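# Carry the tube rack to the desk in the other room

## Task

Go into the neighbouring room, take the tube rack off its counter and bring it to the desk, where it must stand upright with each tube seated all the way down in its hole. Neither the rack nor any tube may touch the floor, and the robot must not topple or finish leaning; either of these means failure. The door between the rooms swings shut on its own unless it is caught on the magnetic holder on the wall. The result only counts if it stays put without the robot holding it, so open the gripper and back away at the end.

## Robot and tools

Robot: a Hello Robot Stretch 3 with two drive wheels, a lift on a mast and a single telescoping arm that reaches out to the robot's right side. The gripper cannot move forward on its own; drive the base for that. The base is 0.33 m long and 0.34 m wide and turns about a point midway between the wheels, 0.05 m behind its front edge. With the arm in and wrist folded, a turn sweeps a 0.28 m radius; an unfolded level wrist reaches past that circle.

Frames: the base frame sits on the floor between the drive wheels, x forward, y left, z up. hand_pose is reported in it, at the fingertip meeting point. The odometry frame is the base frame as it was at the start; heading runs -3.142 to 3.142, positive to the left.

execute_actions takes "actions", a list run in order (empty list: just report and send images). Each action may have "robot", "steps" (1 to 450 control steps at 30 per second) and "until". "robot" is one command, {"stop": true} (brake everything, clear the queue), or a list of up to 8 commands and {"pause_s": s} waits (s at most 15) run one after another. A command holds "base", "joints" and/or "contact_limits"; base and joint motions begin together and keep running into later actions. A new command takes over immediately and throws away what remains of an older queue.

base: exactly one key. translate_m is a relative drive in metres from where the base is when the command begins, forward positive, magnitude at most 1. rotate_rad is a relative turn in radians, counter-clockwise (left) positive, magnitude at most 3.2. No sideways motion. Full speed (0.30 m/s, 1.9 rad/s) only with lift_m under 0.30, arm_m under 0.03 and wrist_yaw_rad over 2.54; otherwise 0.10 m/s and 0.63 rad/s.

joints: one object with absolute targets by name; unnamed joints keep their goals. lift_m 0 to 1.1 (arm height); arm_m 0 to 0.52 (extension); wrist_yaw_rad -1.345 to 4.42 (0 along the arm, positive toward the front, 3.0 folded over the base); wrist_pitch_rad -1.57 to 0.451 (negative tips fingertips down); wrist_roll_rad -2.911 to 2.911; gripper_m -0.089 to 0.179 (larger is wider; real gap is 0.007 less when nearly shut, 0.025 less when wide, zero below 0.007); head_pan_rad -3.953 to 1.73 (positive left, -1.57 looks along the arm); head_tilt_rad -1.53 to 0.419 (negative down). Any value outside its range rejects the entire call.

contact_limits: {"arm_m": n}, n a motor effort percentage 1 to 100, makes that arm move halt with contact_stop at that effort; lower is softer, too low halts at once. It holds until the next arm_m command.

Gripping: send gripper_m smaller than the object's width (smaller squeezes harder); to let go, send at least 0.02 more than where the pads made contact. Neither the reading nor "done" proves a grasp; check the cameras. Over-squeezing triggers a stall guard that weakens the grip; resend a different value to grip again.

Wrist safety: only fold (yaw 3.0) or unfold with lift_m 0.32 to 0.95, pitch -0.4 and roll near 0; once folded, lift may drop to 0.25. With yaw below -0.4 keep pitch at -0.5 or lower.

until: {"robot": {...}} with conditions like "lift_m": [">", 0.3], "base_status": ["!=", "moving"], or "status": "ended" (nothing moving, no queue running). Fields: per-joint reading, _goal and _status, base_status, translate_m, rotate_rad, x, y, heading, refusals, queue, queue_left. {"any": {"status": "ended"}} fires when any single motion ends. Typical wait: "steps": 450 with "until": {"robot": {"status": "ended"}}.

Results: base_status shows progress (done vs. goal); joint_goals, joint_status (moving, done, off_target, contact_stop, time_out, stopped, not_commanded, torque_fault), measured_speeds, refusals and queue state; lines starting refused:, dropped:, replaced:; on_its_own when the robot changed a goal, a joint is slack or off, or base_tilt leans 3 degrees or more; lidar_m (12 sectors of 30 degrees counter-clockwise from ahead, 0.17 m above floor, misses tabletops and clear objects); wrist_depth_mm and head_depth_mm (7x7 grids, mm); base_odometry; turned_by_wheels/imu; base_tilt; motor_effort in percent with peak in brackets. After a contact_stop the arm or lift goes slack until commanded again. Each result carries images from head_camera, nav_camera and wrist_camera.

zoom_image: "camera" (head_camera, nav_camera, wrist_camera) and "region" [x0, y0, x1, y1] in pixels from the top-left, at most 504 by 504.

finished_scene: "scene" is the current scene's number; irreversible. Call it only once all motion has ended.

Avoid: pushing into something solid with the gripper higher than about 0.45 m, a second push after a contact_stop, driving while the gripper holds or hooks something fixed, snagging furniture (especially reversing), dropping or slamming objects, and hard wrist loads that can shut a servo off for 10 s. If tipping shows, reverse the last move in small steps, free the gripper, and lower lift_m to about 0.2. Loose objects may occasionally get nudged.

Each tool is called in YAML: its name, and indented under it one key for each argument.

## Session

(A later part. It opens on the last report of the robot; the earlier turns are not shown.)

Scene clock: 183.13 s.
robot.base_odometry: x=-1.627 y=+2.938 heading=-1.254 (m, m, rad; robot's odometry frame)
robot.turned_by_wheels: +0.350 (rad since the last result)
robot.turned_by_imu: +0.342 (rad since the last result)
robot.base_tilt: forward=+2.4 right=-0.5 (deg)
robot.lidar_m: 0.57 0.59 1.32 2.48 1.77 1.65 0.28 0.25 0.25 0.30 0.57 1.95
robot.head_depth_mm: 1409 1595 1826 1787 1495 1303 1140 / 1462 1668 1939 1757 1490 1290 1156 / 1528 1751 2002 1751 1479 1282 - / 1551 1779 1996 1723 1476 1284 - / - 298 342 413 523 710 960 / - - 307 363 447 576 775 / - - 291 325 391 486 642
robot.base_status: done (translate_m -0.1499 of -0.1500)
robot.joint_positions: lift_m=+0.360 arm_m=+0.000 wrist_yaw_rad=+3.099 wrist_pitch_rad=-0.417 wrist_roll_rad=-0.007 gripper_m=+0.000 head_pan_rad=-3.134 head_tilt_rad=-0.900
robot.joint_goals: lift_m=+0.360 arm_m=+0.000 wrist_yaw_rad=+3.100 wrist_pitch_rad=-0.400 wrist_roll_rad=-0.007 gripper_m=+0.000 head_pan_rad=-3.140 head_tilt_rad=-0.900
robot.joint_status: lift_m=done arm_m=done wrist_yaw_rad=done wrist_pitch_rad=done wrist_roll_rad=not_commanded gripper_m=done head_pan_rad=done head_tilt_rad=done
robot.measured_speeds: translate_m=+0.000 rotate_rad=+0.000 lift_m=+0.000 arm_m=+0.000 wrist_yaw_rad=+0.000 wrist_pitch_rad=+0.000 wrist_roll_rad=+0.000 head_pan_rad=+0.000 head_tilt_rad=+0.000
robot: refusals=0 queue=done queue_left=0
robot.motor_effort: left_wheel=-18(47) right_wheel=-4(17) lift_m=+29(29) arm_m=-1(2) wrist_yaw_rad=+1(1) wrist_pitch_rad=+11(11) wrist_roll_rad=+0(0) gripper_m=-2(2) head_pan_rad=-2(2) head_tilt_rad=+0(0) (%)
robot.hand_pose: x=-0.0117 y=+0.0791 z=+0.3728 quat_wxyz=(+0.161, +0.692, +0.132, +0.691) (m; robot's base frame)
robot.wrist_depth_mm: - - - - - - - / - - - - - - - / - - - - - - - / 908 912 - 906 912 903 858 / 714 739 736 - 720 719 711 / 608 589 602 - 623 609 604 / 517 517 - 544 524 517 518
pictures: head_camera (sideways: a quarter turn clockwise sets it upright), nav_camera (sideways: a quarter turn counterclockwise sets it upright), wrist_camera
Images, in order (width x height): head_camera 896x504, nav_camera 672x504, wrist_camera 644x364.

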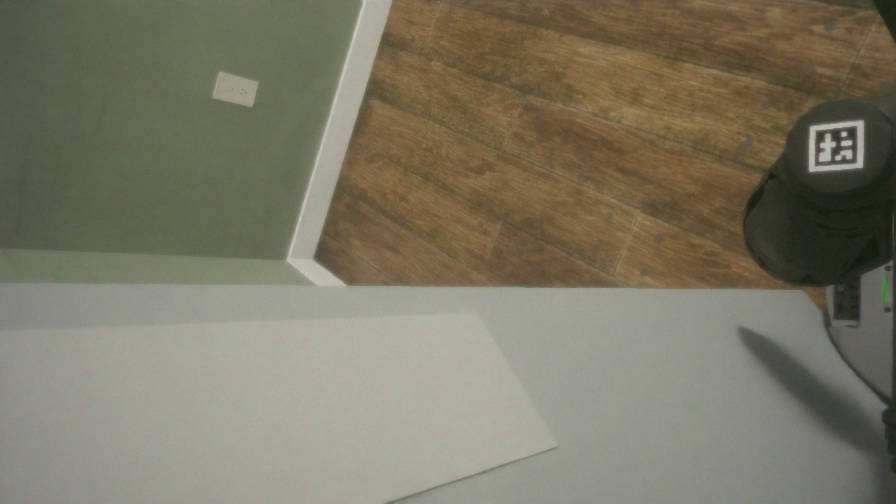

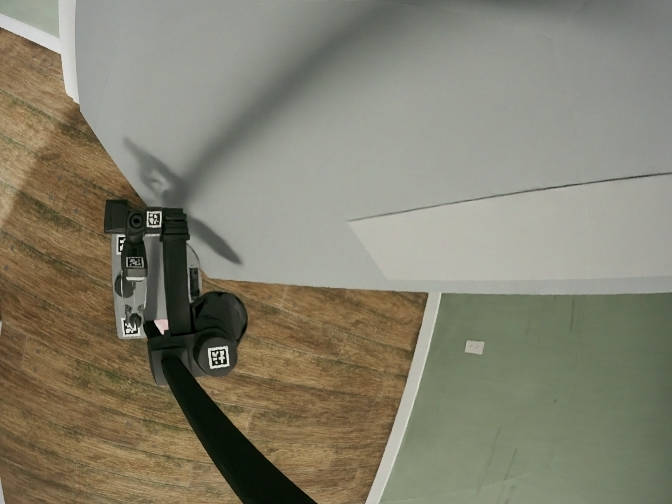

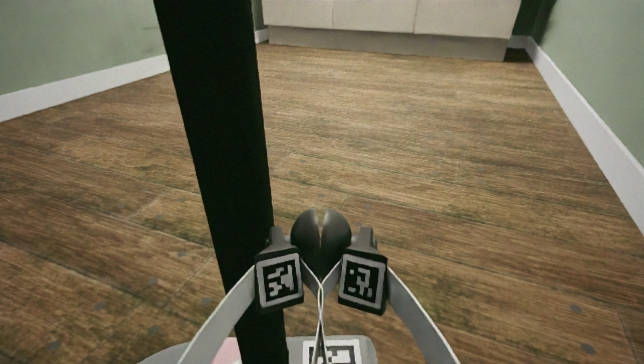

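execute_actions:
  actions:
    - {"robot":{"joints":{"arm_m":0.3,"lift_m":0.3,"head_pan_rad":-2.0},"contact_limits":{"arm_m":60}},"steps":300,"until":{"robot":{"status":"ended"}}}

Scene clock: 190.07 s.
robot.base_odometry: x=-1.627 y=+2.938 heading=-1.254 (m, m, rad; robot's odometry frame)
robot.turned_by_wheels: +0.000 (rad since the last result)
robot.turned_by_imu: +0.007 (rad since the last result)
robot.base_tilt: forward=+2.3 right=-0.6 (deg)
robot.lidar_m: 0.57 0.60 1.35 2.48 1.77 1.65 1.11 0.50 0.47 0.49 0.64 2.00
robot.head_depth_mm: 389 447 526 642 818 1252 1147 / 389 448 531 644 825 1142 1139 / 391 451 532 646 831 1151 1142 / 392 452 534 652 835 1153 1154 / 393 453 536 655 825 1177 1125 / 395 455 537 658 812 1194 1120 / 396 457 540 662 850 1199 1115
robot.base_status: done (translate_m -0.1500 of -0.1500)
robot.joint_positions: lift_m=+0.300 arm_m=+0.298 wrist_yaw_rad=+3.099 wrist_pitch_rad=-0.418 wrist_roll_rad=-0.007 gripper_m=+0.000 head_pan_rad=-2.006 head_tilt_rad=-0.898
robot.joint_goals: lift_m=+0.300 arm_m=+0.300 wrist_yaw_rad=+3.100 wrist_pitch_rad=-0.400 wrist_roll_rad=-0.007 gripper_m=+0.000 head_pan_rad=-2.000 head_tilt_rad=-0.900
robot.joint_status: lift_m=done arm_m=done wrist_yaw_rad=done wrist_pitch_rad=done wrist_roll_rad=not_commanded gripper_m=done head_pan_rad=done head_tilt_rad=done
robot.measured_speeds: translate_m=+0.000 rotate_rad=+0.000 lift_m=+0.000 arm_m=+0.000 wrist_yaw_rad=+0.000 wrist_pitch_rad=+0.000 wrist_roll_rad=+0.000 head_pan_rad=+0.000 head_tilt_rad=+0.000
robot: refusals=0 queue=done queue_left=0
robot.motor_effort: left_wheel=-9(26) right_wheel=-2(42) lift_m=+22(30) arm_m=+13(22) wrist_yaw_rad=+0(0) wrist_pitch_rad=+11(13) wrist_roll_rad=+0(0) gripper_m=-2(2) head_pan_rad=+2(35) head_tilt_rad=-1(1) (%)
robot.contact_limits: arm_m 37 (drawing in: default 16, maximum 26; extending or still: default 23, maximum 37)
robot.hand_pose: x=-0.0117 y=-0.2192 z=+0.3128 quat_wxyz=(+0.161, +0.692, +0.133, +0.691) (m; robot's base frame)
robot.wrist_depth_mm: - - - - - - 925 / - - - - - - 864 / - - - - - - 801 / 789 783 - - 792 796 712 / 645 660 - - 636 627 608 / 533 - - - 547 526 532 / 454 455 - - 456 453 458
pictures: head_camera (sideways: a quarter turn clockwise sets it upright), nav_camera (sideways: a quarter turn counterclockwise sets it upright), wrist_camera
Images, in order (width x height): head_camera 896x504, nav_camera 672x504, wrist_camera 644x364.

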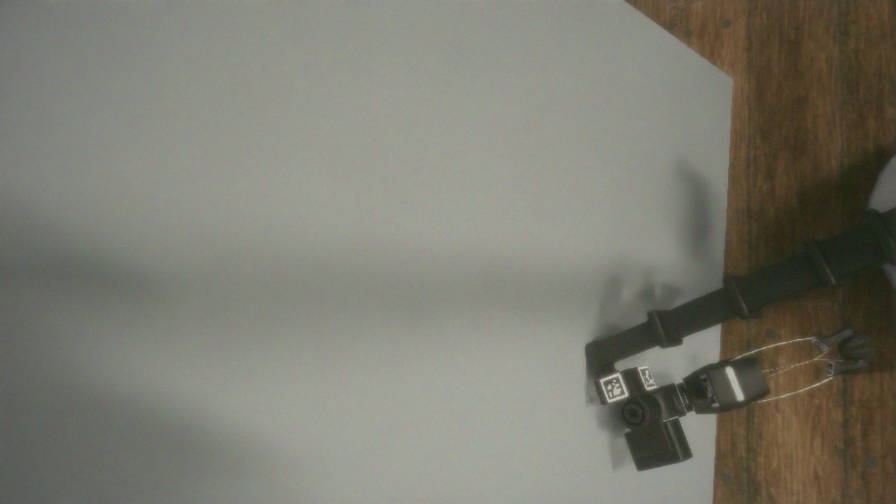

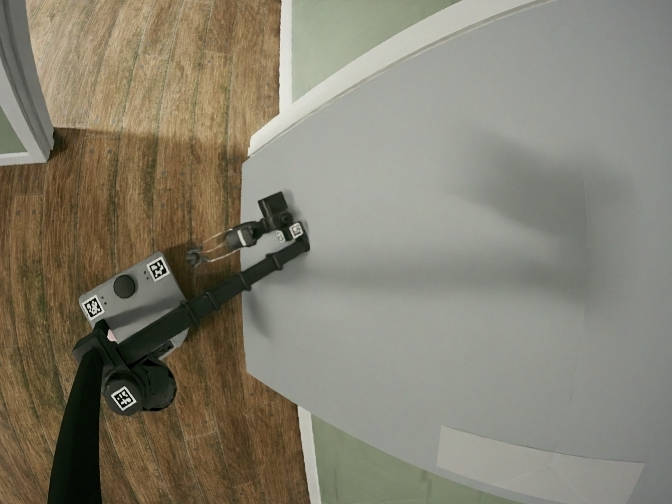

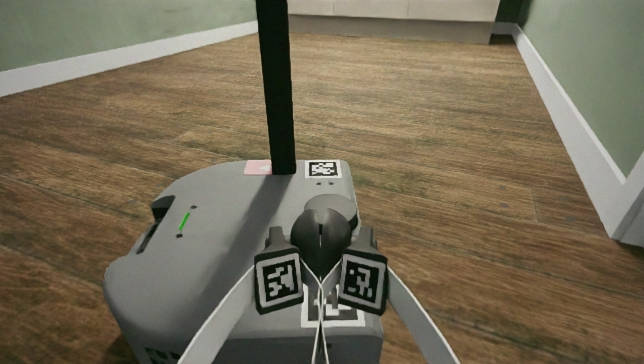

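execute_actions:
  actions:
    - {"robot":[{"base":{"translate_m":-0.2}},{"joints":{"arm_m":0.36},"contact_limits":{"arm_m":37}}],"steps":300,"until":{"robot":{"status":"ended"}}}

Scene clock: 197.73 s.
robot.base_odometry: x=-1.689 y=+3.128 heading=-1.253 (m, m, rad; robot's odometry frame)
robot.turned_by_wheels: +0.001 (rad since the last result)
robot.turned_by_imu: +0.342 (rad since the last result)
robot.base_tilt: forward=+2.4 right=-0.6 (deg)
robot.lidar_m: 0.71 1.19 2.49 1.78 1.51 1.34 0.76 0.49 0.49 0.54 1.26 0.78
robot.head_depth_mm: 387 441 510 608 753 981 1150 / 396 452 527 630 789 1048 1136 / 406 465 545 658 828 1114 1134 / 416 479 564 684 873 1178 1150 / 426 493 586 716 898 1228 1125 / 439 509 605 746 922 1222 1112 / 451 525 629 784 999 1251 1113
robot.base_status: done (translate_m -0.2000 of -0.2000)
robot.joint_positions: lift_m=+0.300 arm_m=+0.360 wrist_yaw_rad=+3.100 wrist_pitch_rad=-0.419 wrist_roll_rad=-0.007 gripper_m=+0.000 head_pan_rad=-2.004 head_tilt_rad=-0.896
robot.joint_goals: lift_m=+0.300 arm_m=+0.360 wrist_yaw_rad=+3.100 wrist_pitch_rad=-0.400 wrist_roll_rad=-0.007 gripper_m=+0.000 head_pan_rad=-2.000 head_tilt_rad=-0.900
robot.joint_status: lift_m=done arm_m=done wrist_yaw_rad=done wrist_pitch_rad=done wrist_roll_rad=not_commanded gripper_m=done head_pan_rad=done head_tilt_rad=done
robot.measured_speeds: translate_m=-0.002 rotate_rad=+0.016 lift_m=+0.000 arm_m=+0.000 wrist_yaw_rad=+0.000 wrist_pitch_rad=+0.000 wrist_roll_rad=+0.000 head_pan_rad=+0.000 head_tilt_rad=+0.000
robot: refusals=0 queue=done queue_left=0
robot.motor_effort: left_wheel=+15(46) right_wheel=-13(63) lift_m=+27(32) arm_m=+4(31) wrist_yaw_rad=+0(4) wrist_pitch_rad=+12(16) wrist_roll_rad=+0(0) gripper_m=-2(2) head_pan_rad=+2(3) head_tilt_rad=-2(3) (%)
robot.contact_limits: arm_m 37 (drawing in: default 16, maximum 26; extending or still: default 23, maximum 37)
robot.hand_pose: x=-0.0120 y=-0.2804 z=+0.3124 quat_wxyz=(+0.161, +0.692, +0.134, +0.691) (m; robot's base frame)
robot.wrist_depth_mm: - - - - - - - / - - - - - - - / - - - - - - - / 796 777 - - 801 781 788 / 640 651 - - 649 628 634 / 531 533 - - 533 533 525 / 458 456 - - 453 461 453
pictures: head_camera (sideways: a quarter turn clockwise sets it upright), nav_camera (sideways: a quarter turn counterclockwise sets it upright), wrist_camera
Images, in order (width x height): head_camera 896x504, nav_camera 672x504, wrist_camera 644x364.

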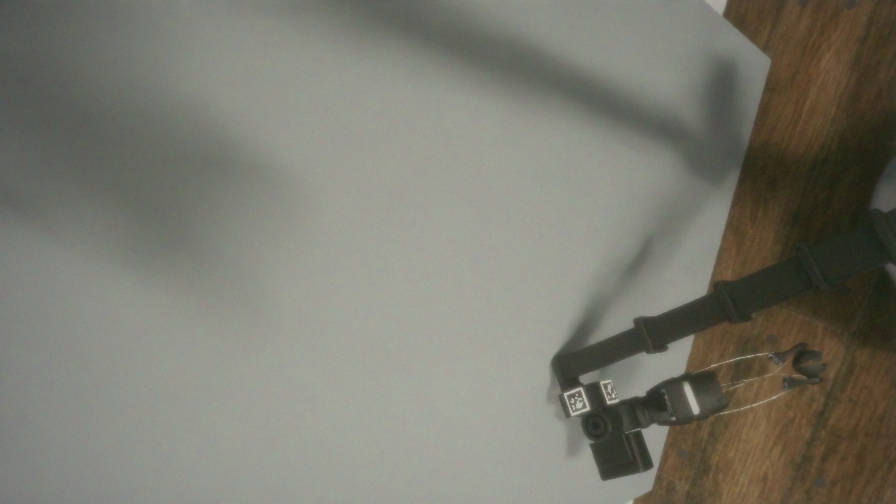

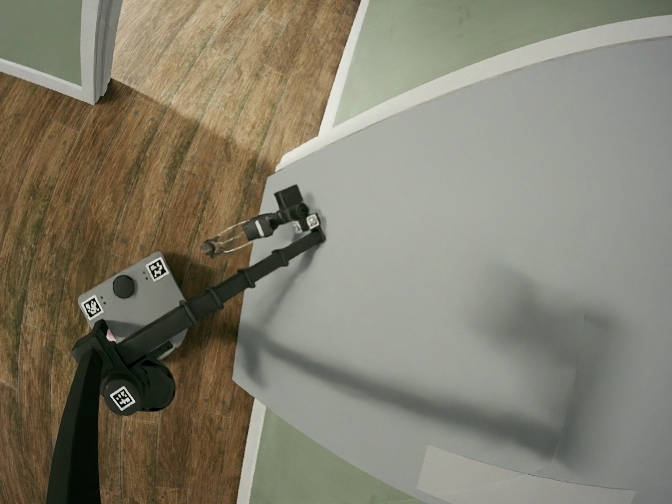

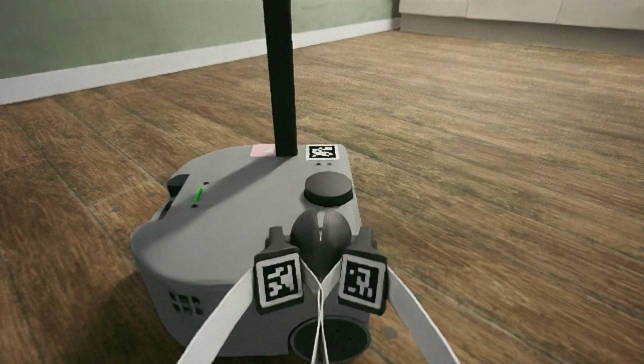

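execute_actions:
  actions:
    - {"robot":[{"joints":{"arm_m":0.0,"lift_m":0.33,"head_pan_rad":-2.8}},{"base":{"rotate_rad":0.3}},{"base":{"translate_m":-0.3}}],"steps":400,"until":{"robot":{"status":"ended"}}}

Scene clock: 211.10 s.
robot.base_odometry: x=-1.862 y=+3.371 heading=-0.960 (m, m, rad; robot's odometry frame)
robot.turned_by_wheels: +0.293 (rad since the last result)
robot.turned_by_imu: +0.313 (rad since the last result)
robot.base_tilt: forward=+2.6 right=-0.6 (deg)
robot.lidar_m: 1.10 2.73 1.89 1.42 1.39 0.56 0.27 0.26 0.27 0.36 1.83 0.97
robot.head_depth_mm: 366 419 499 619 816 1186 1148 / - - 322 603 786 1128 1182 / - - 301 364 499 1079 - / - - 297 351 454 638 946 / - - 291 337 433 596 853 / - - 289 327 413 560 785 / - - - 315 394 528 788
robot.base_status: off_target (translate_m -0.2986 of -0.3000)
robot.joint_positions: lift_m=+0.330 arm_m=+0.000 wrist_yaw_rad=+3.101 wrist_pitch_rad=-0.419 wrist_roll_rad=-0.007 gripper_m=+0.000 head_pan_rad=-2.794 head_tilt_rad=-0.896
robot.joint_goals: lift_m=+0.330 arm_m=+0.000 wrist_yaw_rad=+3.100 wrist_pitch_rad=-0.400 wrist_roll_rad=-0.007 gripper_m=+0.000 head_pan_rad=-2.800 head_tilt_rad=-0.900
robot.joint_status: lift_m=done arm_m=done wrist_yaw_rad=done wrist_pitch_rad=done wrist_roll_rad=not_commanded gripper_m=done head_pan_rad=done head_tilt_rad=done
robot.measured_speeds: translate_m=+0.000 rotate_rad=+0.000 lift_m=+0.000 arm_m=+0.000 wrist_yaw_rad=+0.000 wrist_pitch_rad=+0.000 wrist_roll_rad=+0.000 head_pan_rad=+0.000 head_tilt_rad=+0.000
robot: refusals=0 queue=done queue_left=0
robot.on_its_own: left_wheel is at rest, and its effort (-100) is outside its rest range (-18 to +18); right_wheel is at rest, and its effort (-39) is outside its rest range (-18 to +18)
robot.motor_effort: left_wheel=-100(100) right_wheel=-39(74) lift_m=+29(32) arm_m=-1(2) wrist_yaw_rad=+0(2) wrist_pitch_rad=+12(12) wrist_roll_rad=+0(0) gripper_m=-1(2) head_pan_rad=-2(34) head_tilt_rad=-1(2) (%)
robot.hand_pose: x=-0.0121 y=+0.0790 z=+0.3424 quat_wxyz=(+0.161, +0.692, +0.134, +0.691) (m; robot's base frame)
robot.wrist_depth_mm: - - - - - - - / - - - - - - - / - - - - - - - / 838 850 - 845 838 844 854 / 688 682 671 - 682 673 669 / 568 566 563 - 577 561 569 / 490 501 - - 490 484 493
pictures: head_camera (sideways: a quarter turn clockwise sets it upright), nav_camera (sideways: a quarter turn counterclockwise sets it upright), wrist_camera
Images, in order (width x height): head_camera 896x504, nav_camera 672x504, wrist_camera 644x364.

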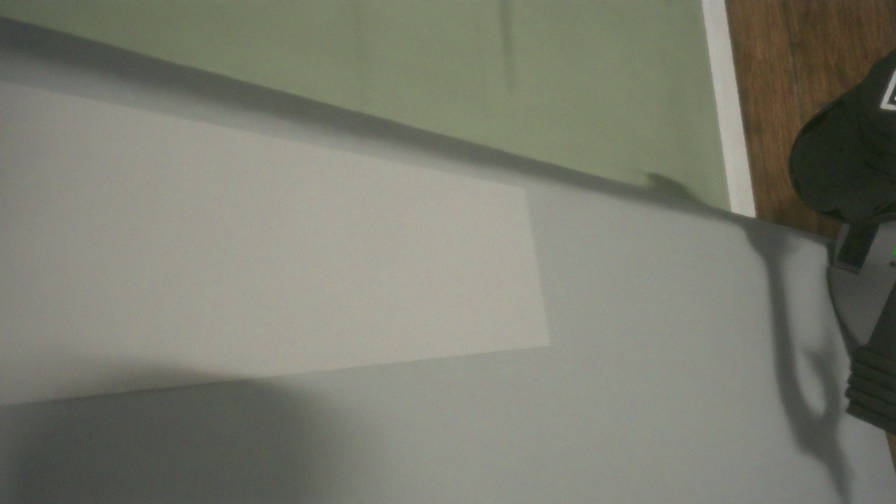

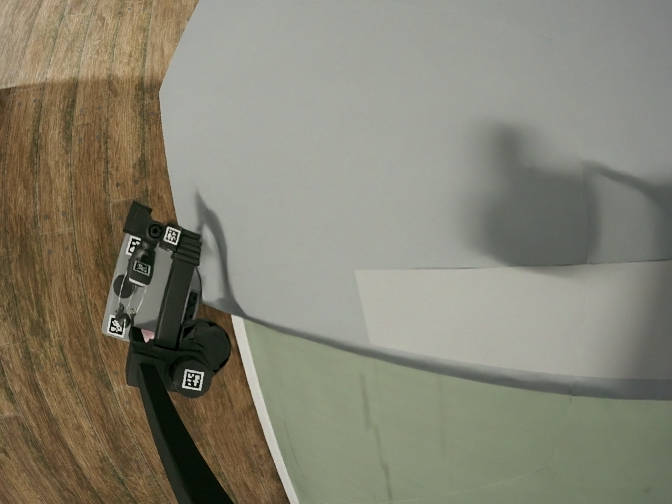

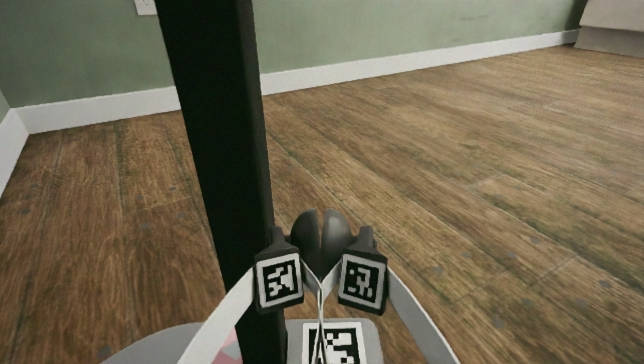

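execute_actions:
  actions:
    - {"robot":[{"base":{"translate_m":0.2}},{"pause_s":1}],"steps":400,"until":{"robot":{"status":"ended"}}}

Scene clock: 216.67 s.
robot.base_odometry: x=-1.746 y=+3.208 heading=-0.954 (m, m, rad; robot's odometry frame)
robot.turned_by_wheels: +0.007 (rad since the last result)
robot.turned_by_imu: +0.006 (rad since the last result)
robot.base_tilt: forward=+2.5 right=-0.4 (deg)
robot.lidar_m: 0.97 2.55 2.01 1.51 1.48 0.80 0.45 0.43 0.44 0.59 2.69 0.79
robot.head_depth_mm: 393 602 728 900 1184 1300 1138 / 381 444 535 860 1146 1292 1176 / 372 431 513 634 848 1241 - / 365 421 499 611 785 1109 1165 / 358 411 484 589 755 1045 1144 / 350 401 470 567 718 976 1144 / 342 391 457 549 688 919 1113
robot.base_status: done (translate_m +0.2000 of +0.2000)
robot.joint_positions: lift_m=+0.330 arm_m=+0.000 wrist_yaw_rad=+3.101 wrist_pitch_rad=-0.419 wrist_roll_rad=-0.007 gripper_m=+0.000 head_pan_rad=-2.794 head_tilt_rad=-0.896
robot.joint_goals: lift_m=+0.330 arm_m=+0.000 wrist_yaw_rad=+3.100 wrist_pitch_rad=-0.400 wrist_roll_rad=-0.007 gripper_m=+0.000 head_pan_rad=-2.800 head_tilt_rad=-0.900
robot.joint_status: lift_m=done arm_m=done wrist_yaw_rad=done wrist_pitch_rad=done wrist_roll_rad=not_commanded gripper_m=done head_pan_rad=done head_tilt_rad=done
robot.measured_speeds: translate_m=+0.000 rotate_rad=+0.000 lift_m=+0.000 arm_m=+0.000 wrist_yaw_rad=+0.000 wrist_pitch_rad=+0.000 wrist_roll_rad=+0.000 head_pan_rad=+0.000 head_tilt_rad=+0.000
robot: refusals=0 queue=done queue_left=0
robot.motor_effort: left_wheel=-2(100) right_wheel=+1(39) lift_m=+29(29) arm_m=-1(1) wrist_yaw_rad=-1(1) wrist_pitch_rad=+12(12) wrist_roll_rad=+0(0) gripper_m=-2(2) head_pan_rad=-2(2) head_tilt_rad=-1(2) (%)
robot.hand_pose: x=-0.0121 y=+0.0790 z=+0.3424 quat_wxyz=(+0.161, +0.692, +0.134, +0.691) (m; robot's base frame)
robot.wrist_depth_mm: - - - - - - - / - - - - - - - / - - - - - - - / 862 848 - 852 849 833 860 / 675 667 675 - 682 670 674 / 565 554 559 - 579 560 561 / 488 505 - - 482 478 489
pictures: head_camera (sideways: a quarter turn clockwise sets it upright), nav_camera (sideways: a quarter turn counterclockwise sets it upright), wrist_camera
Images, in order (width x height): head_camera 896x504, nav_camera 672x504, wrist_camera 644x364.

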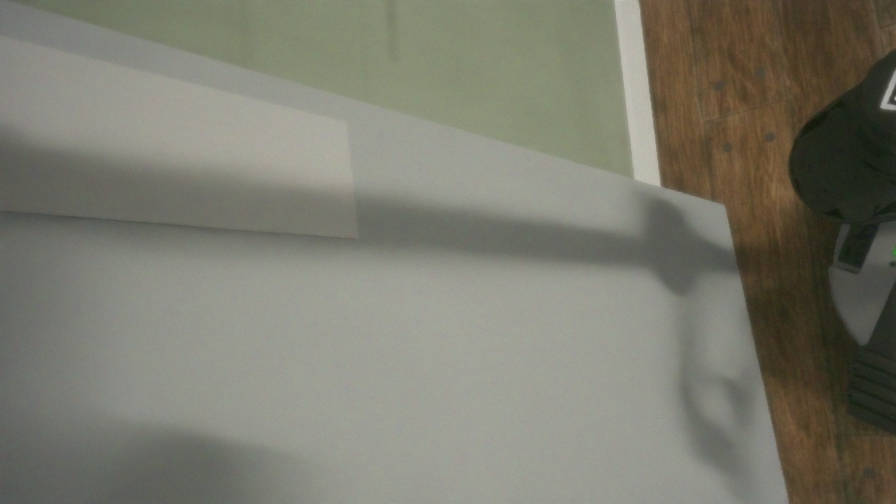

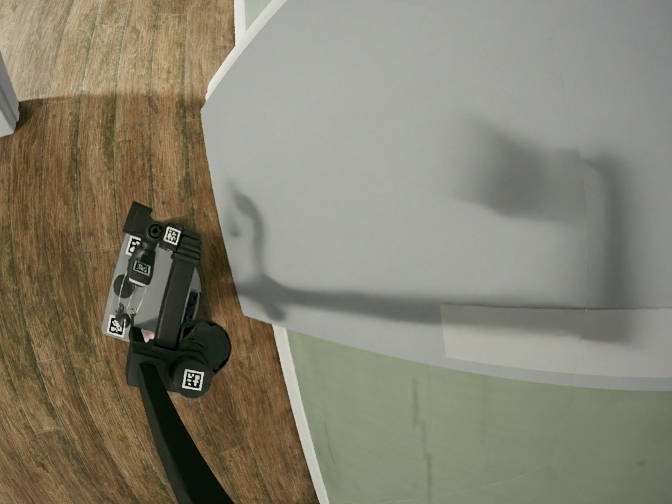

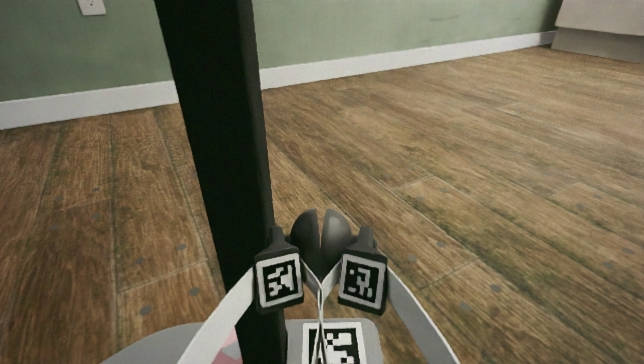

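execute_actions:
  actions:
    - {"robot":{"joints":{"head_pan_rad":0.75,"head_tilt_rad":-0.3}},"steps":400,"until":{"robot":{"status":"ended"}}}

Scene clock: 220.73 s.
robot.base_odometry: x=-1.746 y=+3.208 heading=-0.954 (m, m, rad; robot's odometry frame)
robot.turned_by_wheels: +0.000 (rad since the last result)
robot.turned_by_imu: -0.001 (rad since the last result)
robot.base_tilt: forward=+2.4 right=-0.6 (deg)
robot.lidar_m: 0.97 2.55 2.00 1.51 1.49 0.80 0.45 0.43 0.44 0.59 2.69 0.78
robot.head_depth_mm: 2729 2860 2958 2497 2579 2136 1616 / 2801 2893 3042 2543 2658 2119 1607 / 2874 3017 3074 2607 2718 2098 1602 / 2938 3049 3142 2700 2772 2094 1604 / 2989 3102 3260 2774 2843 2060 1587 / 3020 3160 3292 2872 2928 2049 1583 / 2528 2568 2668 2786 2739 2033 1583
robot.base_status: done (translate_m +0.2000 of +0.2000)
robot.joint_positions: lift_m=+0.330 arm_m=+0.000 wrist_yaw_rad=+3.101 wrist_pitch_rad=-0.419 wrist_roll_rad=-0.007 gripper_m=+0.000 head_pan_rad=+0.743 head_tilt_rad=-0.310
robot.joint_goals: lift_m=+0.330 arm_m=+0.000 wrist_yaw_rad=+3.100 wrist_pitch_rad=-0.400 wrist_roll_rad=-0.007 gripper_m=+0.000 head_pan_rad=+0.750 head_tilt_rad=-0.300
robot.joint_status: lift_m=done arm_m=done wrist_yaw_rad=done wrist_pitch_rad=done wrist_roll_rad=not_commanded gripper_m=done head_pan_rad=done head_tilt_rad=done
robot.measured_speeds: translate_m=+0.000 rotate_rad=+0.000 lift_m=+0.000 arm_m=+0.000 wrist_yaw_rad=+0.000 wrist_pitch_rad=+0.000 wrist_roll_rad=+0.000 head_pan_rad=+0.000 head_tilt_rad=+0.000
robot: refusals=0 queue=done queue_left=0
robot.motor_effort: left_wheel=-1(1) right_wheel=+1(1) lift_m=+29(29) arm_m=-1(1) wrist_yaw_rad=-1(0) wrist_pitch_rad=+12(12) wrist_roll_rad=+0(0) gripper_m=-2(2) head_pan_rad=+3(37) head_tilt_rad=+3(28) (%)
robot.hand_pose: x=-0.0121 y=+0.0790 z=+0.3424 quat_wxyz=(+0.161, +0.692, +0.134, +0.691) (m; robot's base frame)
robot.wrist_depth_mm: - - - - - - - / - - - - - - - / - - - - - - - / 829 854 - 832 840 854 841 / 671 678 680 - 680 681 668 / 570 562 565 - 572 559 569 / 484 491 - - 488 486 488
pictures: head_camera (sideways: a quarter turn clockwise sets it upright), nav_camera (sideways: a quarter turn counterclockwise sets it upright), wrist_camera
Images, in order (width x height): head_camera 896x504, nav_camera 672x504, wrist_camera 644x364.

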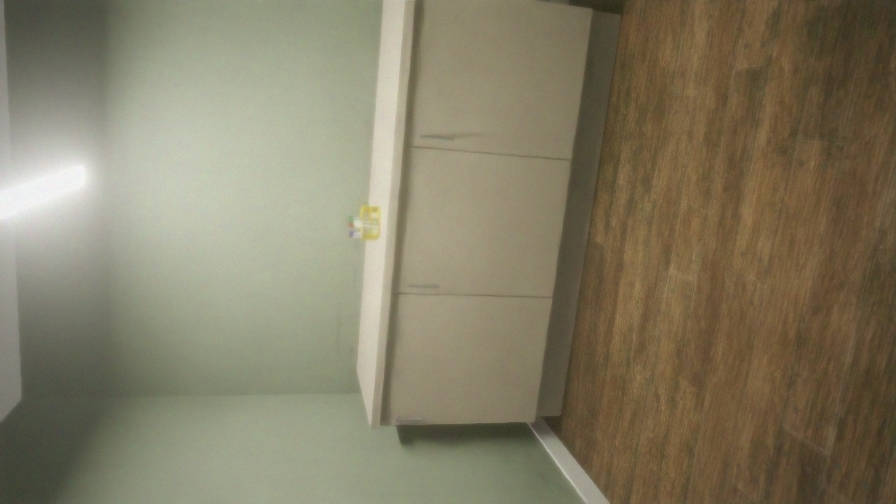

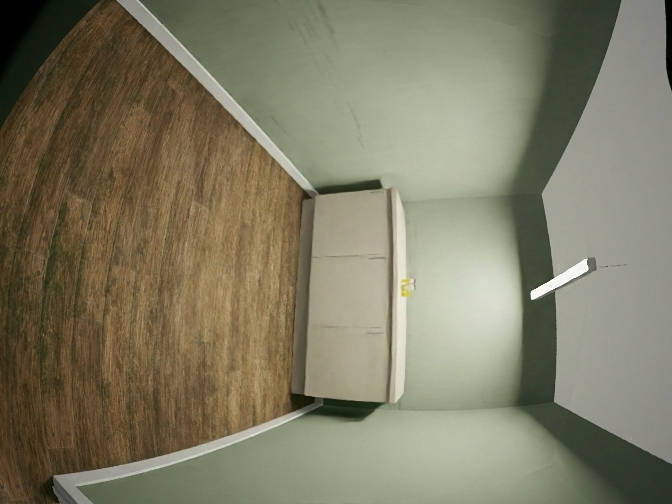

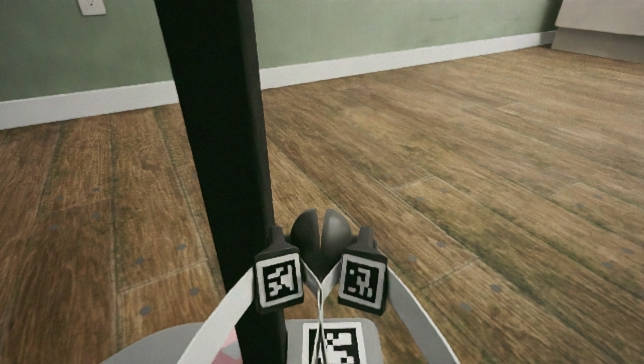

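execute_actions:
  actions:
    - {"robot":[{"base":{"rotate_rad":0.78},"joints":{"lift_m":0.27,"head_pan_rad":0}},{"base":{"translate_m":1.0}},{"base":{"translate_m":0.98}},{"base":{"rotate_rad":1.29},"joints":{"head_pan_rad":-1.57,"head_tilt_rad":-0.5,"lift_m":0.9}}],"steps":450,"until":{"robot":{"status":"ended"}}}
    - {"steps":200,"until":{"robot":{"status":"ended"}}}

Scene clock: 244.80 s.
robot.base_odometry: x=+0.204 y=+2.866 heading=+1.116 (m, m, rad; robot's odometry frame)
robot.turned_by_wheels: +2.070 (rad since the last result)
robot.turned_by_imu: +2.076 (rad since the last result)
robot.base_tilt: forward=+2.4 right=-0.4 (deg)
robot.lidar_m: 0.89 0.93 1.28 2.35 1.72 1.27 1.23 0.95 0.71 0.69 0.72 0.92
robot.head_depth_mm: 1087 1179 1274 966 780 864 940 / 1087 1177 1266 952 778 868 940 / 1086 1169 1267 873 778 867 979 / 1087 1175 1258 870 780 869 982 / 1089 1170 1256 915 783 874 978 / 1088 1174 1258 906 784 873 985 / 1086 1173 1254 895 787 875 989
robot.base_status: done (rotate_rad +1.2899 of +1.2900)
robot.joint_positions: lift_m=+0.900 arm_m=+0.000 wrist_yaw_rad=+3.101 wrist_pitch_rad=-0.419 wrist_roll_rad=-0.007 gripper_m=+0.000 head_pan_rad=-1.563 head_tilt_rad=-0.495
robot.joint_goals: lift_m=+0.900 arm_m=+0.000 wrist_yaw_rad=+3.100 wrist_pitch_rad=-0.400 wrist_roll_rad=-0.007 gripper_m=+0.000 head_pan_rad=-1.570 head_tilt_rad=-0.500
robot.joint_status: lift_m=done arm_m=done wrist_yaw_rad=done wrist_pitch_rad=done wrist_roll_rad=not_commanded gripper_m=done head_pan_rad=done head_tilt_rad=done
robot.measured_speeds: translate_m=+0.000 rotate_rad=+0.000 lift_m=+0.000 arm_m=+0.000 wrist_yaw_rad=+0.000 wrist_pitch_rad=+0.000 wrist_roll_rad=+0.000 head_pan_rad=+0.000 head_tilt_rad=+0.000
robot: refusals=0 queue=done queue_left=0
robot.motor_effort: left_wheel=-4(13) right_wheel=+2(9) lift_m=+31(33) arm_m=-1(1) wrist_yaw_rad=+0(1) wrist_pitch_rad=+12(12) wrist_roll_rad=+0(0) gripper_m=-2(2) head_pan_rad=-3(36) head_tilt_rad=-2(14) (%)
robot.hand_pose: x=-0.0121 y=+0.0790 z=+0.9123 quat_wxyz=(+0.161, +0.692, +0.134, +0.691) (m; robot's base frame)
robot.wrist_depth_mm: - - - - - - - / - - - - - - - / - - - - - - - / - - - - - - - / - - - - - - - / - - - - - - - / - - - - - - -
pictures: head_camera (sideways: a quarter turn clockwise sets it upright), nav_camera (sideways: a quarter turn counterclockwise sets it upright), wrist_camera
Images, in order (width x height): head_camera 896x504, nav_camera 672x504, wrist_camera 644x364.

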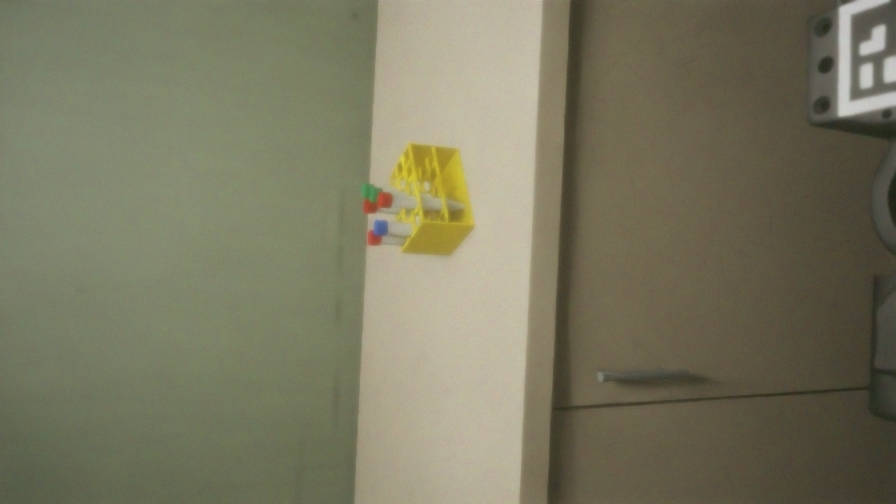

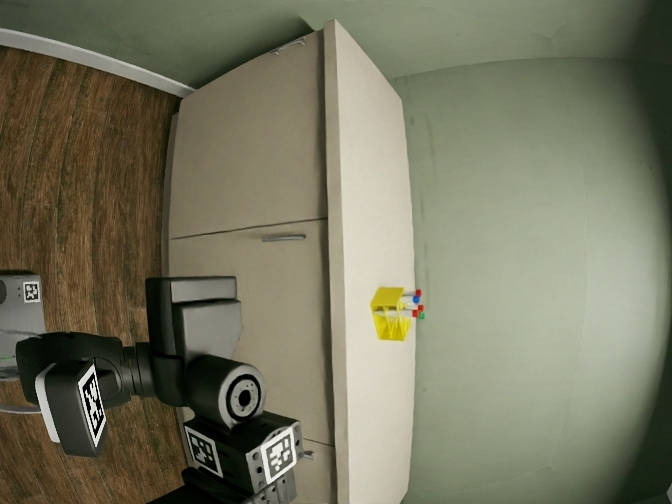

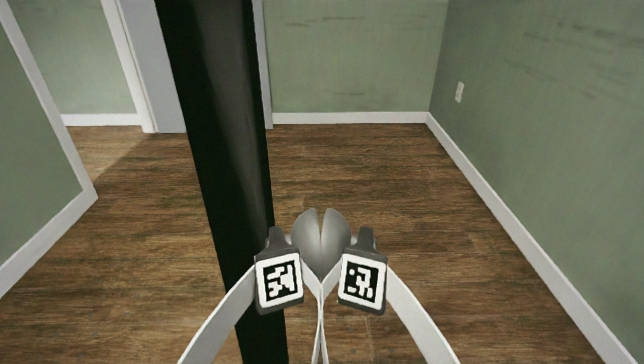

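zoom_image:
  camera: "head_camera"
  region: [340,120,500,270]

Region (340, 120, 500, 270) of head_camera's 896x504 image, scaled by 3.150, with more detail than that image has; it fills the top 472 rows of this view, and the rest is white.

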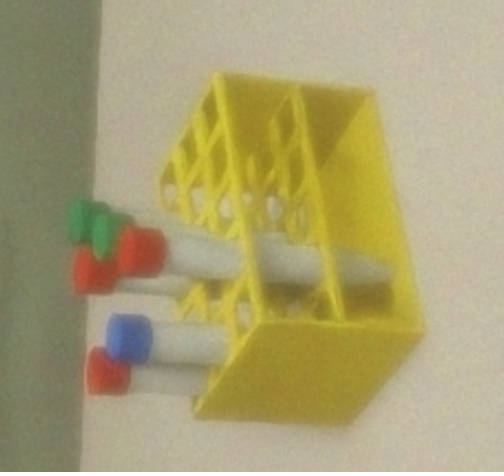

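execute_actions:
  actions:
    - {"robot":[{"joints":{"wrist_yaw_rad":0.0,"gripper_m":0.17}},{"joints":{"wrist_pitch_rad":-0.2,"lift_m":1.0,"head_tilt_rad":-0.6},"base":{"translate_m":-0.1}},{"joints":{"arm_m":0.2}}],"steps":450,"until":{"robot":{"status":"ended"}}}

Scene clock: 259.17 s.
robot.base_odometry: x=+0.160 y=+2.776 heading=+1.116 (m, m, rad; robot's odometry frame)
robot.turned_by_wheels: +0.000 (rad since the last result)
robot.turned_by_imu: -0.003 (rad since the last result)
robot.base_tilt: forward=+2.4 right=-0.5 (deg)
robot.lidar_m: 0.99 1.03 1.42 2.34 1.58 1.16 1.13 0.94 0.71 0.69 0.72 1.01
robot.head_depth_mm: 1078 1185 - 779 834 964 1140 / 1084 1170 - - 839 965 1200 / 1084 1188 - - 840 973 1198 / 1084 1183 894 - 844 970 1188 / 1079 1184 1130 784 846 978 1184 / 1080 1181 1106 780 850 979 1177 / 1083 1188 1089 777 849 986 1179
robot.base_status: done (translate_m -0.1000 of -0.1000)
robot.joint_positions: lift_m=+1.000 arm_m=+0.200 wrist_yaw_rad=+0.001 wrist_pitch_rad=-0.222 wrist_roll_rad=-0.007 gripper_m=+0.170 head_pan_rad=-1.563 head_tilt_rad=-0.593
robot.joint_goals: lift_m=+1.000 arm_m=+0.200 wrist_yaw_rad=+0.000 wrist_pitch_rad=-0.200 wrist_roll_rad=-0.007 gripper_m=+0.170 head_pan_rad=-1.570 head_tilt_rad=-0.600
robot.joint_status: lift_m=done arm_m=done wrist_yaw_rad=done wrist_pitch_rad=done wrist_roll_rad=not_commanded gripper_m=done head_pan_rad=done head_tilt_rad=done
robot.measured_speeds: translate_m=+0.000 rotate_rad=+0.000 lift_m=+0.000 arm_m=+0.000 wrist_yaw_rad=+0.000 wrist_pitch_rad=+0.000 wrist_roll_rad=+0.000 head_pan_rad=+0.000 head_tilt_rad=+0.000
robot: refusals=0 queue=done queue_left=0
robot.motor_effort: left_wheel=-3(10) right_wheel=+2(3) lift_m=+31(32) arm_m=+3(0) wrist_yaw_rad=+0(1) wrist_pitch_rad=+14(15) wrist_roll_rad=+0(0) gripper_m=+2(86) head_pan_rad=-3(3) head_tilt_rad=-3(11) (%)
robot.hand_pose: x=-0.0213 y=-0.5894 z=+1.0587 quat_wxyz=(+0.705, +0.079, -0.700, -0.078) (m; robot's base frame)
robot.wrist_depth_mm: 776 770 765 762 758 740 736 / 824 823 803 782 793 798 778 / 866 879 854 825 843 849 832 / 652 655 653 469 655 656 653 / 469 499 469 444 468 502 470 / 369 356 365 367 363 366 367 / 304 301 297 296 297 299 294
pictures: head_camera (sideways: a quarter turn clockwise sets it upright), nav_camera (sideways: a quarter turn counterclockwise sets it upright), wrist_camera
Images, in order (width x height): head_camera 896x504, nav_camera 672x504, wrist_camera 644x364.

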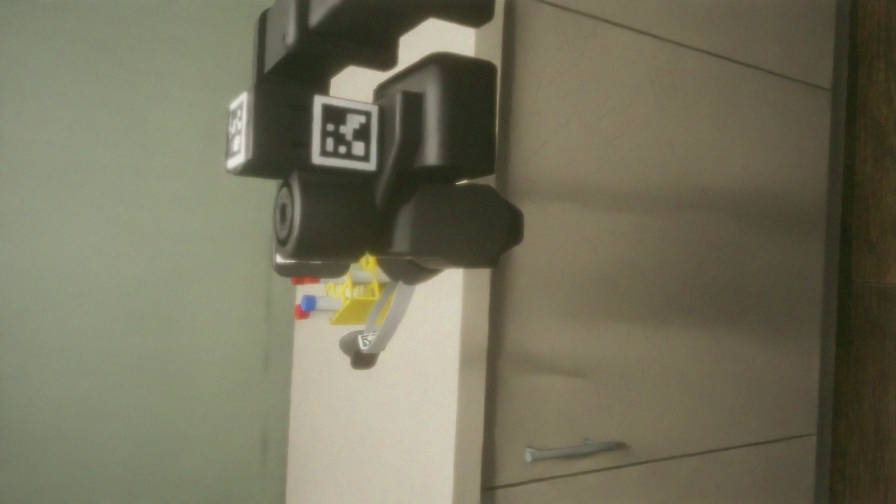

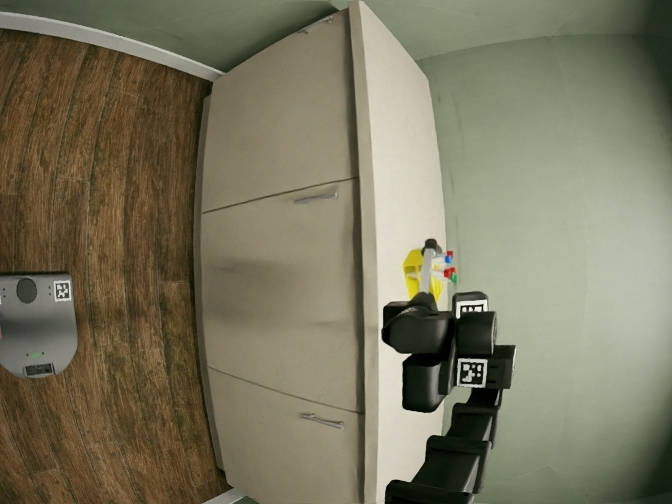

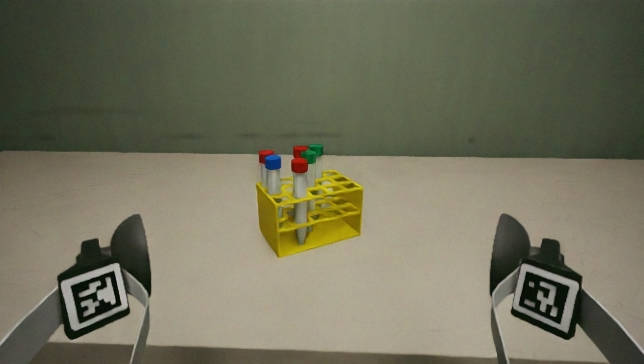

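execute_actions:
  actions:
    - {"robot":[{"joints":{"arm_m":0.0}},{"base":{"rotate_rad":-0.6}},{"base":{"translate_m":0.2}},{"base":{"rotate_rad":0.6}},{"base":{"translate_m":-0.245},"joints":{"wrist_yaw_rad":0.4}},{"joints":{"arm_m":0.15,"lift_m":0.96}}],"steps":450,"until":{"robot":{"status":"ended"}}}

Scene clock: 285.73 s.
robot.base_odometry: x=+0.226 y=+2.654 heading=+1.116 (m, m, rad; robot's odometry frame)
robot.turned_by_wheels: +0.000 (rad since the last result)
robot.turned_by_imu: -0.005 (rad since the last result)
robot.base_tilt: forward=+2.4 right=-0.6 (deg)
robot.lidar_m: 1.07 1.11 1.53 2.45 1.48 1.09 1.05 0.79 0.59 0.57 0.60 0.84
robot.head_depth_mm: 987 1077 1151 - 713 792 932 / 980 1085 1151 - 727 794 934 / 980 1082 1139 - - 795 935 / 984 1072 1138 - - 798 939 / 982 1074 1128 - 707 801 943 / 979 1072 1105 747 696 804 950 / 983 1077 1090 770 696 805 950
robot.base_status: done (translate_m -0.2450 of -0.2450)
robot.joint_positions: lift_m=+0.960 arm_m=+0.150 wrist_yaw_rad=+0.399 wrist_pitch_rad=-0.221 wrist_roll_rad=-0.007 gripper_m=+0.170 head_pan_rad=-1.563 head_tilt_rad=-0.593
robot.joint_goals: lift_m=+0.960 arm_m=+0.150 wrist_yaw_rad=+0.400 wrist_pitch_rad=-0.200 wrist_roll_rad=-0.007 gripper_m=+0.170 head_pan_rad=-1.570 head_tilt_rad=-0.600
robot.joint_status: lift_m=done arm_m=done wrist_yaw_rad=done wrist_pitch_rad=done wrist_roll_rad=not_commanded gripper_m=done head_pan_rad=done head_tilt_rad=done
robot.measured_speeds: translate_m=+0.000 rotate_rad=+0.000 lift_m=+0.000 arm_m=+0.000 wrist_yaw_rad=+0.000 wrist_pitch_rad=+0.000 wrist_roll_rad=+0.000 head_pan_rad=+0.000 head_tilt_rad=+0.000
robot: refusals=0 queue=done queue_left=0
robot.motor_effort: left_wheel=-4(11) right_wheel=+2(6) lift_m=+22(30) arm_m=+3(1) wrist_yaw_rad=+0(1) wrist_pitch_rad=+13(14) wrist_roll_rad=+0(0) gripper_m=+0(0) head_pan_rad=-2(3) head_tilt_rad=-2(3) (%)
robot.hand_pose: x=+0.0736 y=-0.5202 z=+1.0191 quat_wxyz=(+0.707, +0.216, -0.671, +0.063) (m; robot's base frame)
robot.wrist_depth_mm: 868 959 906 772 685 627 575 / 863 - 906 824 723 658 596 / 832 916 911 811 736 691 622 / 547 553 549 517 380 554 552 / 404 417 393 388 370 416 396 / 490 317 307 308 307 307 306 / 544 387 281 250 250 252 249
pictures: head_camera (sideways: a quarter turn clockwise sets it upright), nav_camera (sideways: a quarter turn counterclockwise sets it upright), wrist_camera
Images, in order (width x height): head_camera 896x504, nav_camera 672x504, wrist_camera 644x364.

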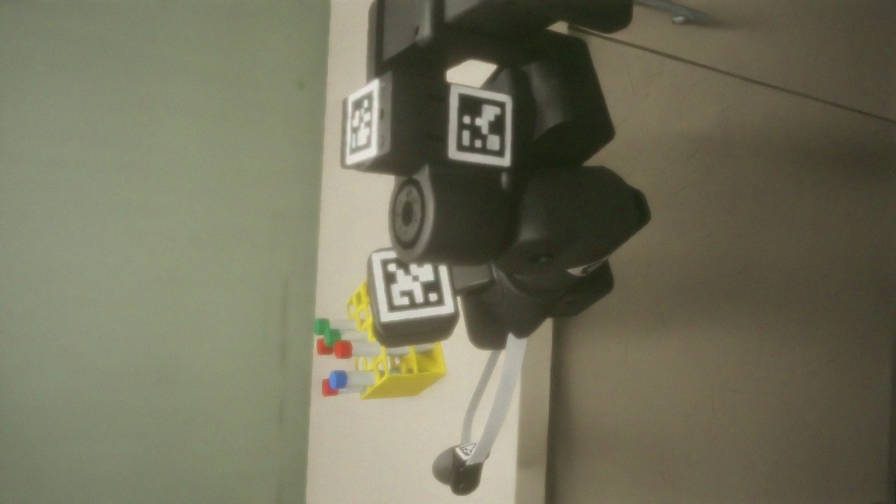

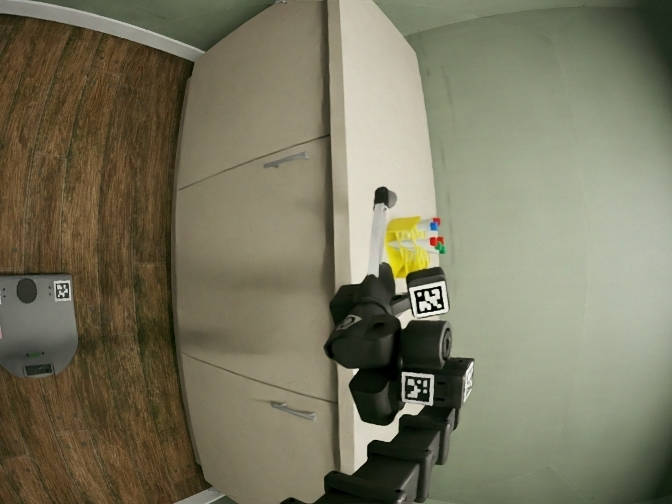

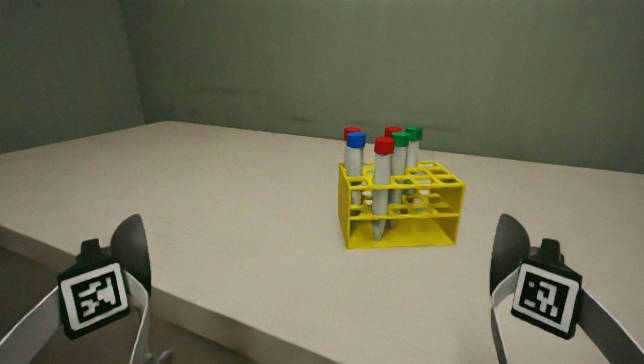

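execute_actions:
  actions:
    - {"robot":[{"joints":{"lift_m":0.895}},{"joints":{"arm_m":0.28}}],"steps":450,"until":{"robot":{"status":"ended"}}}

Scene clock: 292.47 s.
robot.base_odometry: x=+0.226 y=+2.654 heading=+1.116 (m, m, rad; robot's odometry frame)
robot.turned_by_wheels: +0.000 (rad since the last result)
robot.turned_by_imu: -0.002 (rad since the last result)
robot.base_tilt: forward=+2.4 right=-0.5 (deg)
robot.lidar_m: 1.07 1.12 1.54 2.45 1.48 1.09 1.05 0.79 0.59 0.57 0.60 0.84
robot.head_depth_mm: 987 1075 1140 824 - - 957 / 985 1073 1141 - 688 795 938 / 986 1077 1140 - 704 793 937 / 986 1076 1141 - 706 800 940 / 983 1077 1053 747 694 797 943 / 984 1079 1109 743 694 800 945 / 984 1080 1090 735 696 803 953
robot.base_status: done (translate_m -0.2450 of -0.2450)
robot.joint_positions: lift_m=+0.895 arm_m=+0.280 wrist_yaw_rad=+0.399 wrist_pitch_rad=-0.221 wrist_roll_rad=-0.007 gripper_m=+0.170 head_pan_rad=-1.563 head_tilt_rad=-0.593
robot.joint_goals: lift_m=+0.895 arm_m=+0.280 wrist_yaw_rad=+0.400 wrist_pitch_rad=-0.200 wrist_roll_rad=-0.007 gripper_m=+0.170 head_pan_rad=-1.570 head_tilt_rad=-0.600
robot.joint_status: lift_m=done arm_m=done wrist_yaw_rad=done wrist_pitch_rad=done wrist_roll_rad=not_commanded gripper_m=done head_pan_rad=done head_tilt_rad=done
robot.measured_speeds: translate_m=+0.000 rotate_rad=+0.000 lift_m=+0.000 arm_m=+0.000 wrist_yaw_rad=+0.000 wrist_pitch_rad=+0.000 wrist_roll_rad=+0.000 head_pan_rad=+0.000 head_tilt_rad=+0.000
robot: refusals=0 queue=done queue_left=0
robot.motor_effort: left_wheel=-4(4) right_wheel=+2(2) lift_m=+22(22) arm_m=+3(3) wrist_yaw_rad=+1(1) wrist_pitch_rad=+13(14) wrist_roll_rad=+0(0) gripper_m=+0(0) head_pan_rad=-3(3) head_tilt_rad=-2(3) (%)
robot.hand_pose: x=+0.0736 y=-0.6502 z=+0.9542 quat_wxyz=(+0.707, +0.216, -0.671, +0.063) (m; robot's base frame)
robot.wrist_depth_mm: 869 814 711 634 582 531 481 / 849 904 781 668 600 551 504 / 630 637 629 228 257 562 516 / 378 378 378 241 250 380 377 / 267 285 269 243 249 267 268 / 219 204 208 208 209 209 209 / 166 171 171 171 170 171 169
pictures: head_camera (sideways: a quarter turn clockwise sets it upright), nav_camera (sideways: a quarter turn counterclockwise sets it upright), wrist_camera
Images, in order (width x height): head_camera 896x504, nav_camera 672x504, wrist_camera 644x364.

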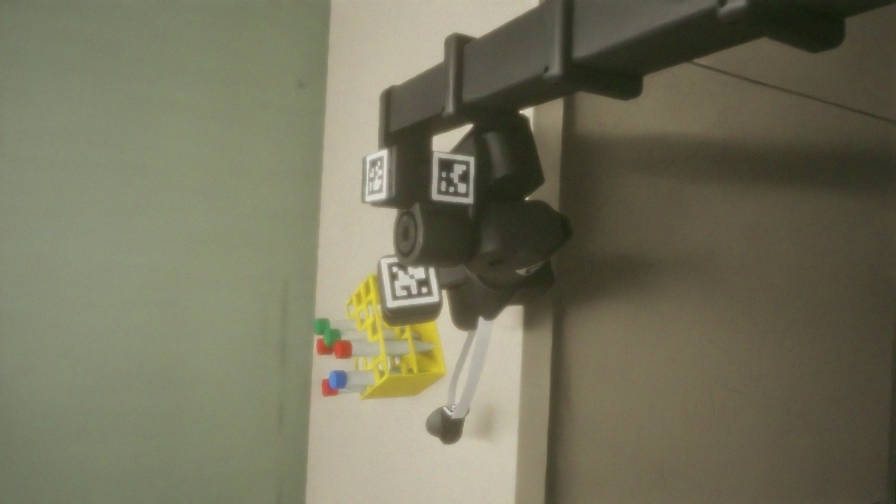

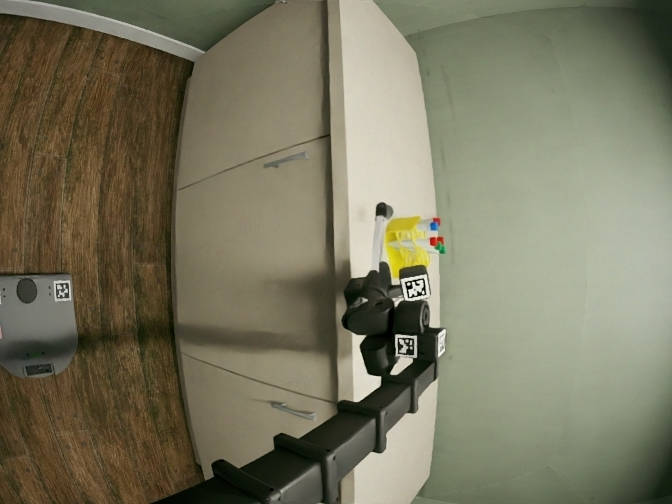

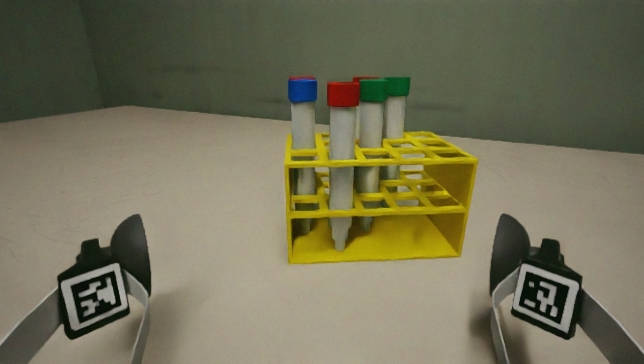

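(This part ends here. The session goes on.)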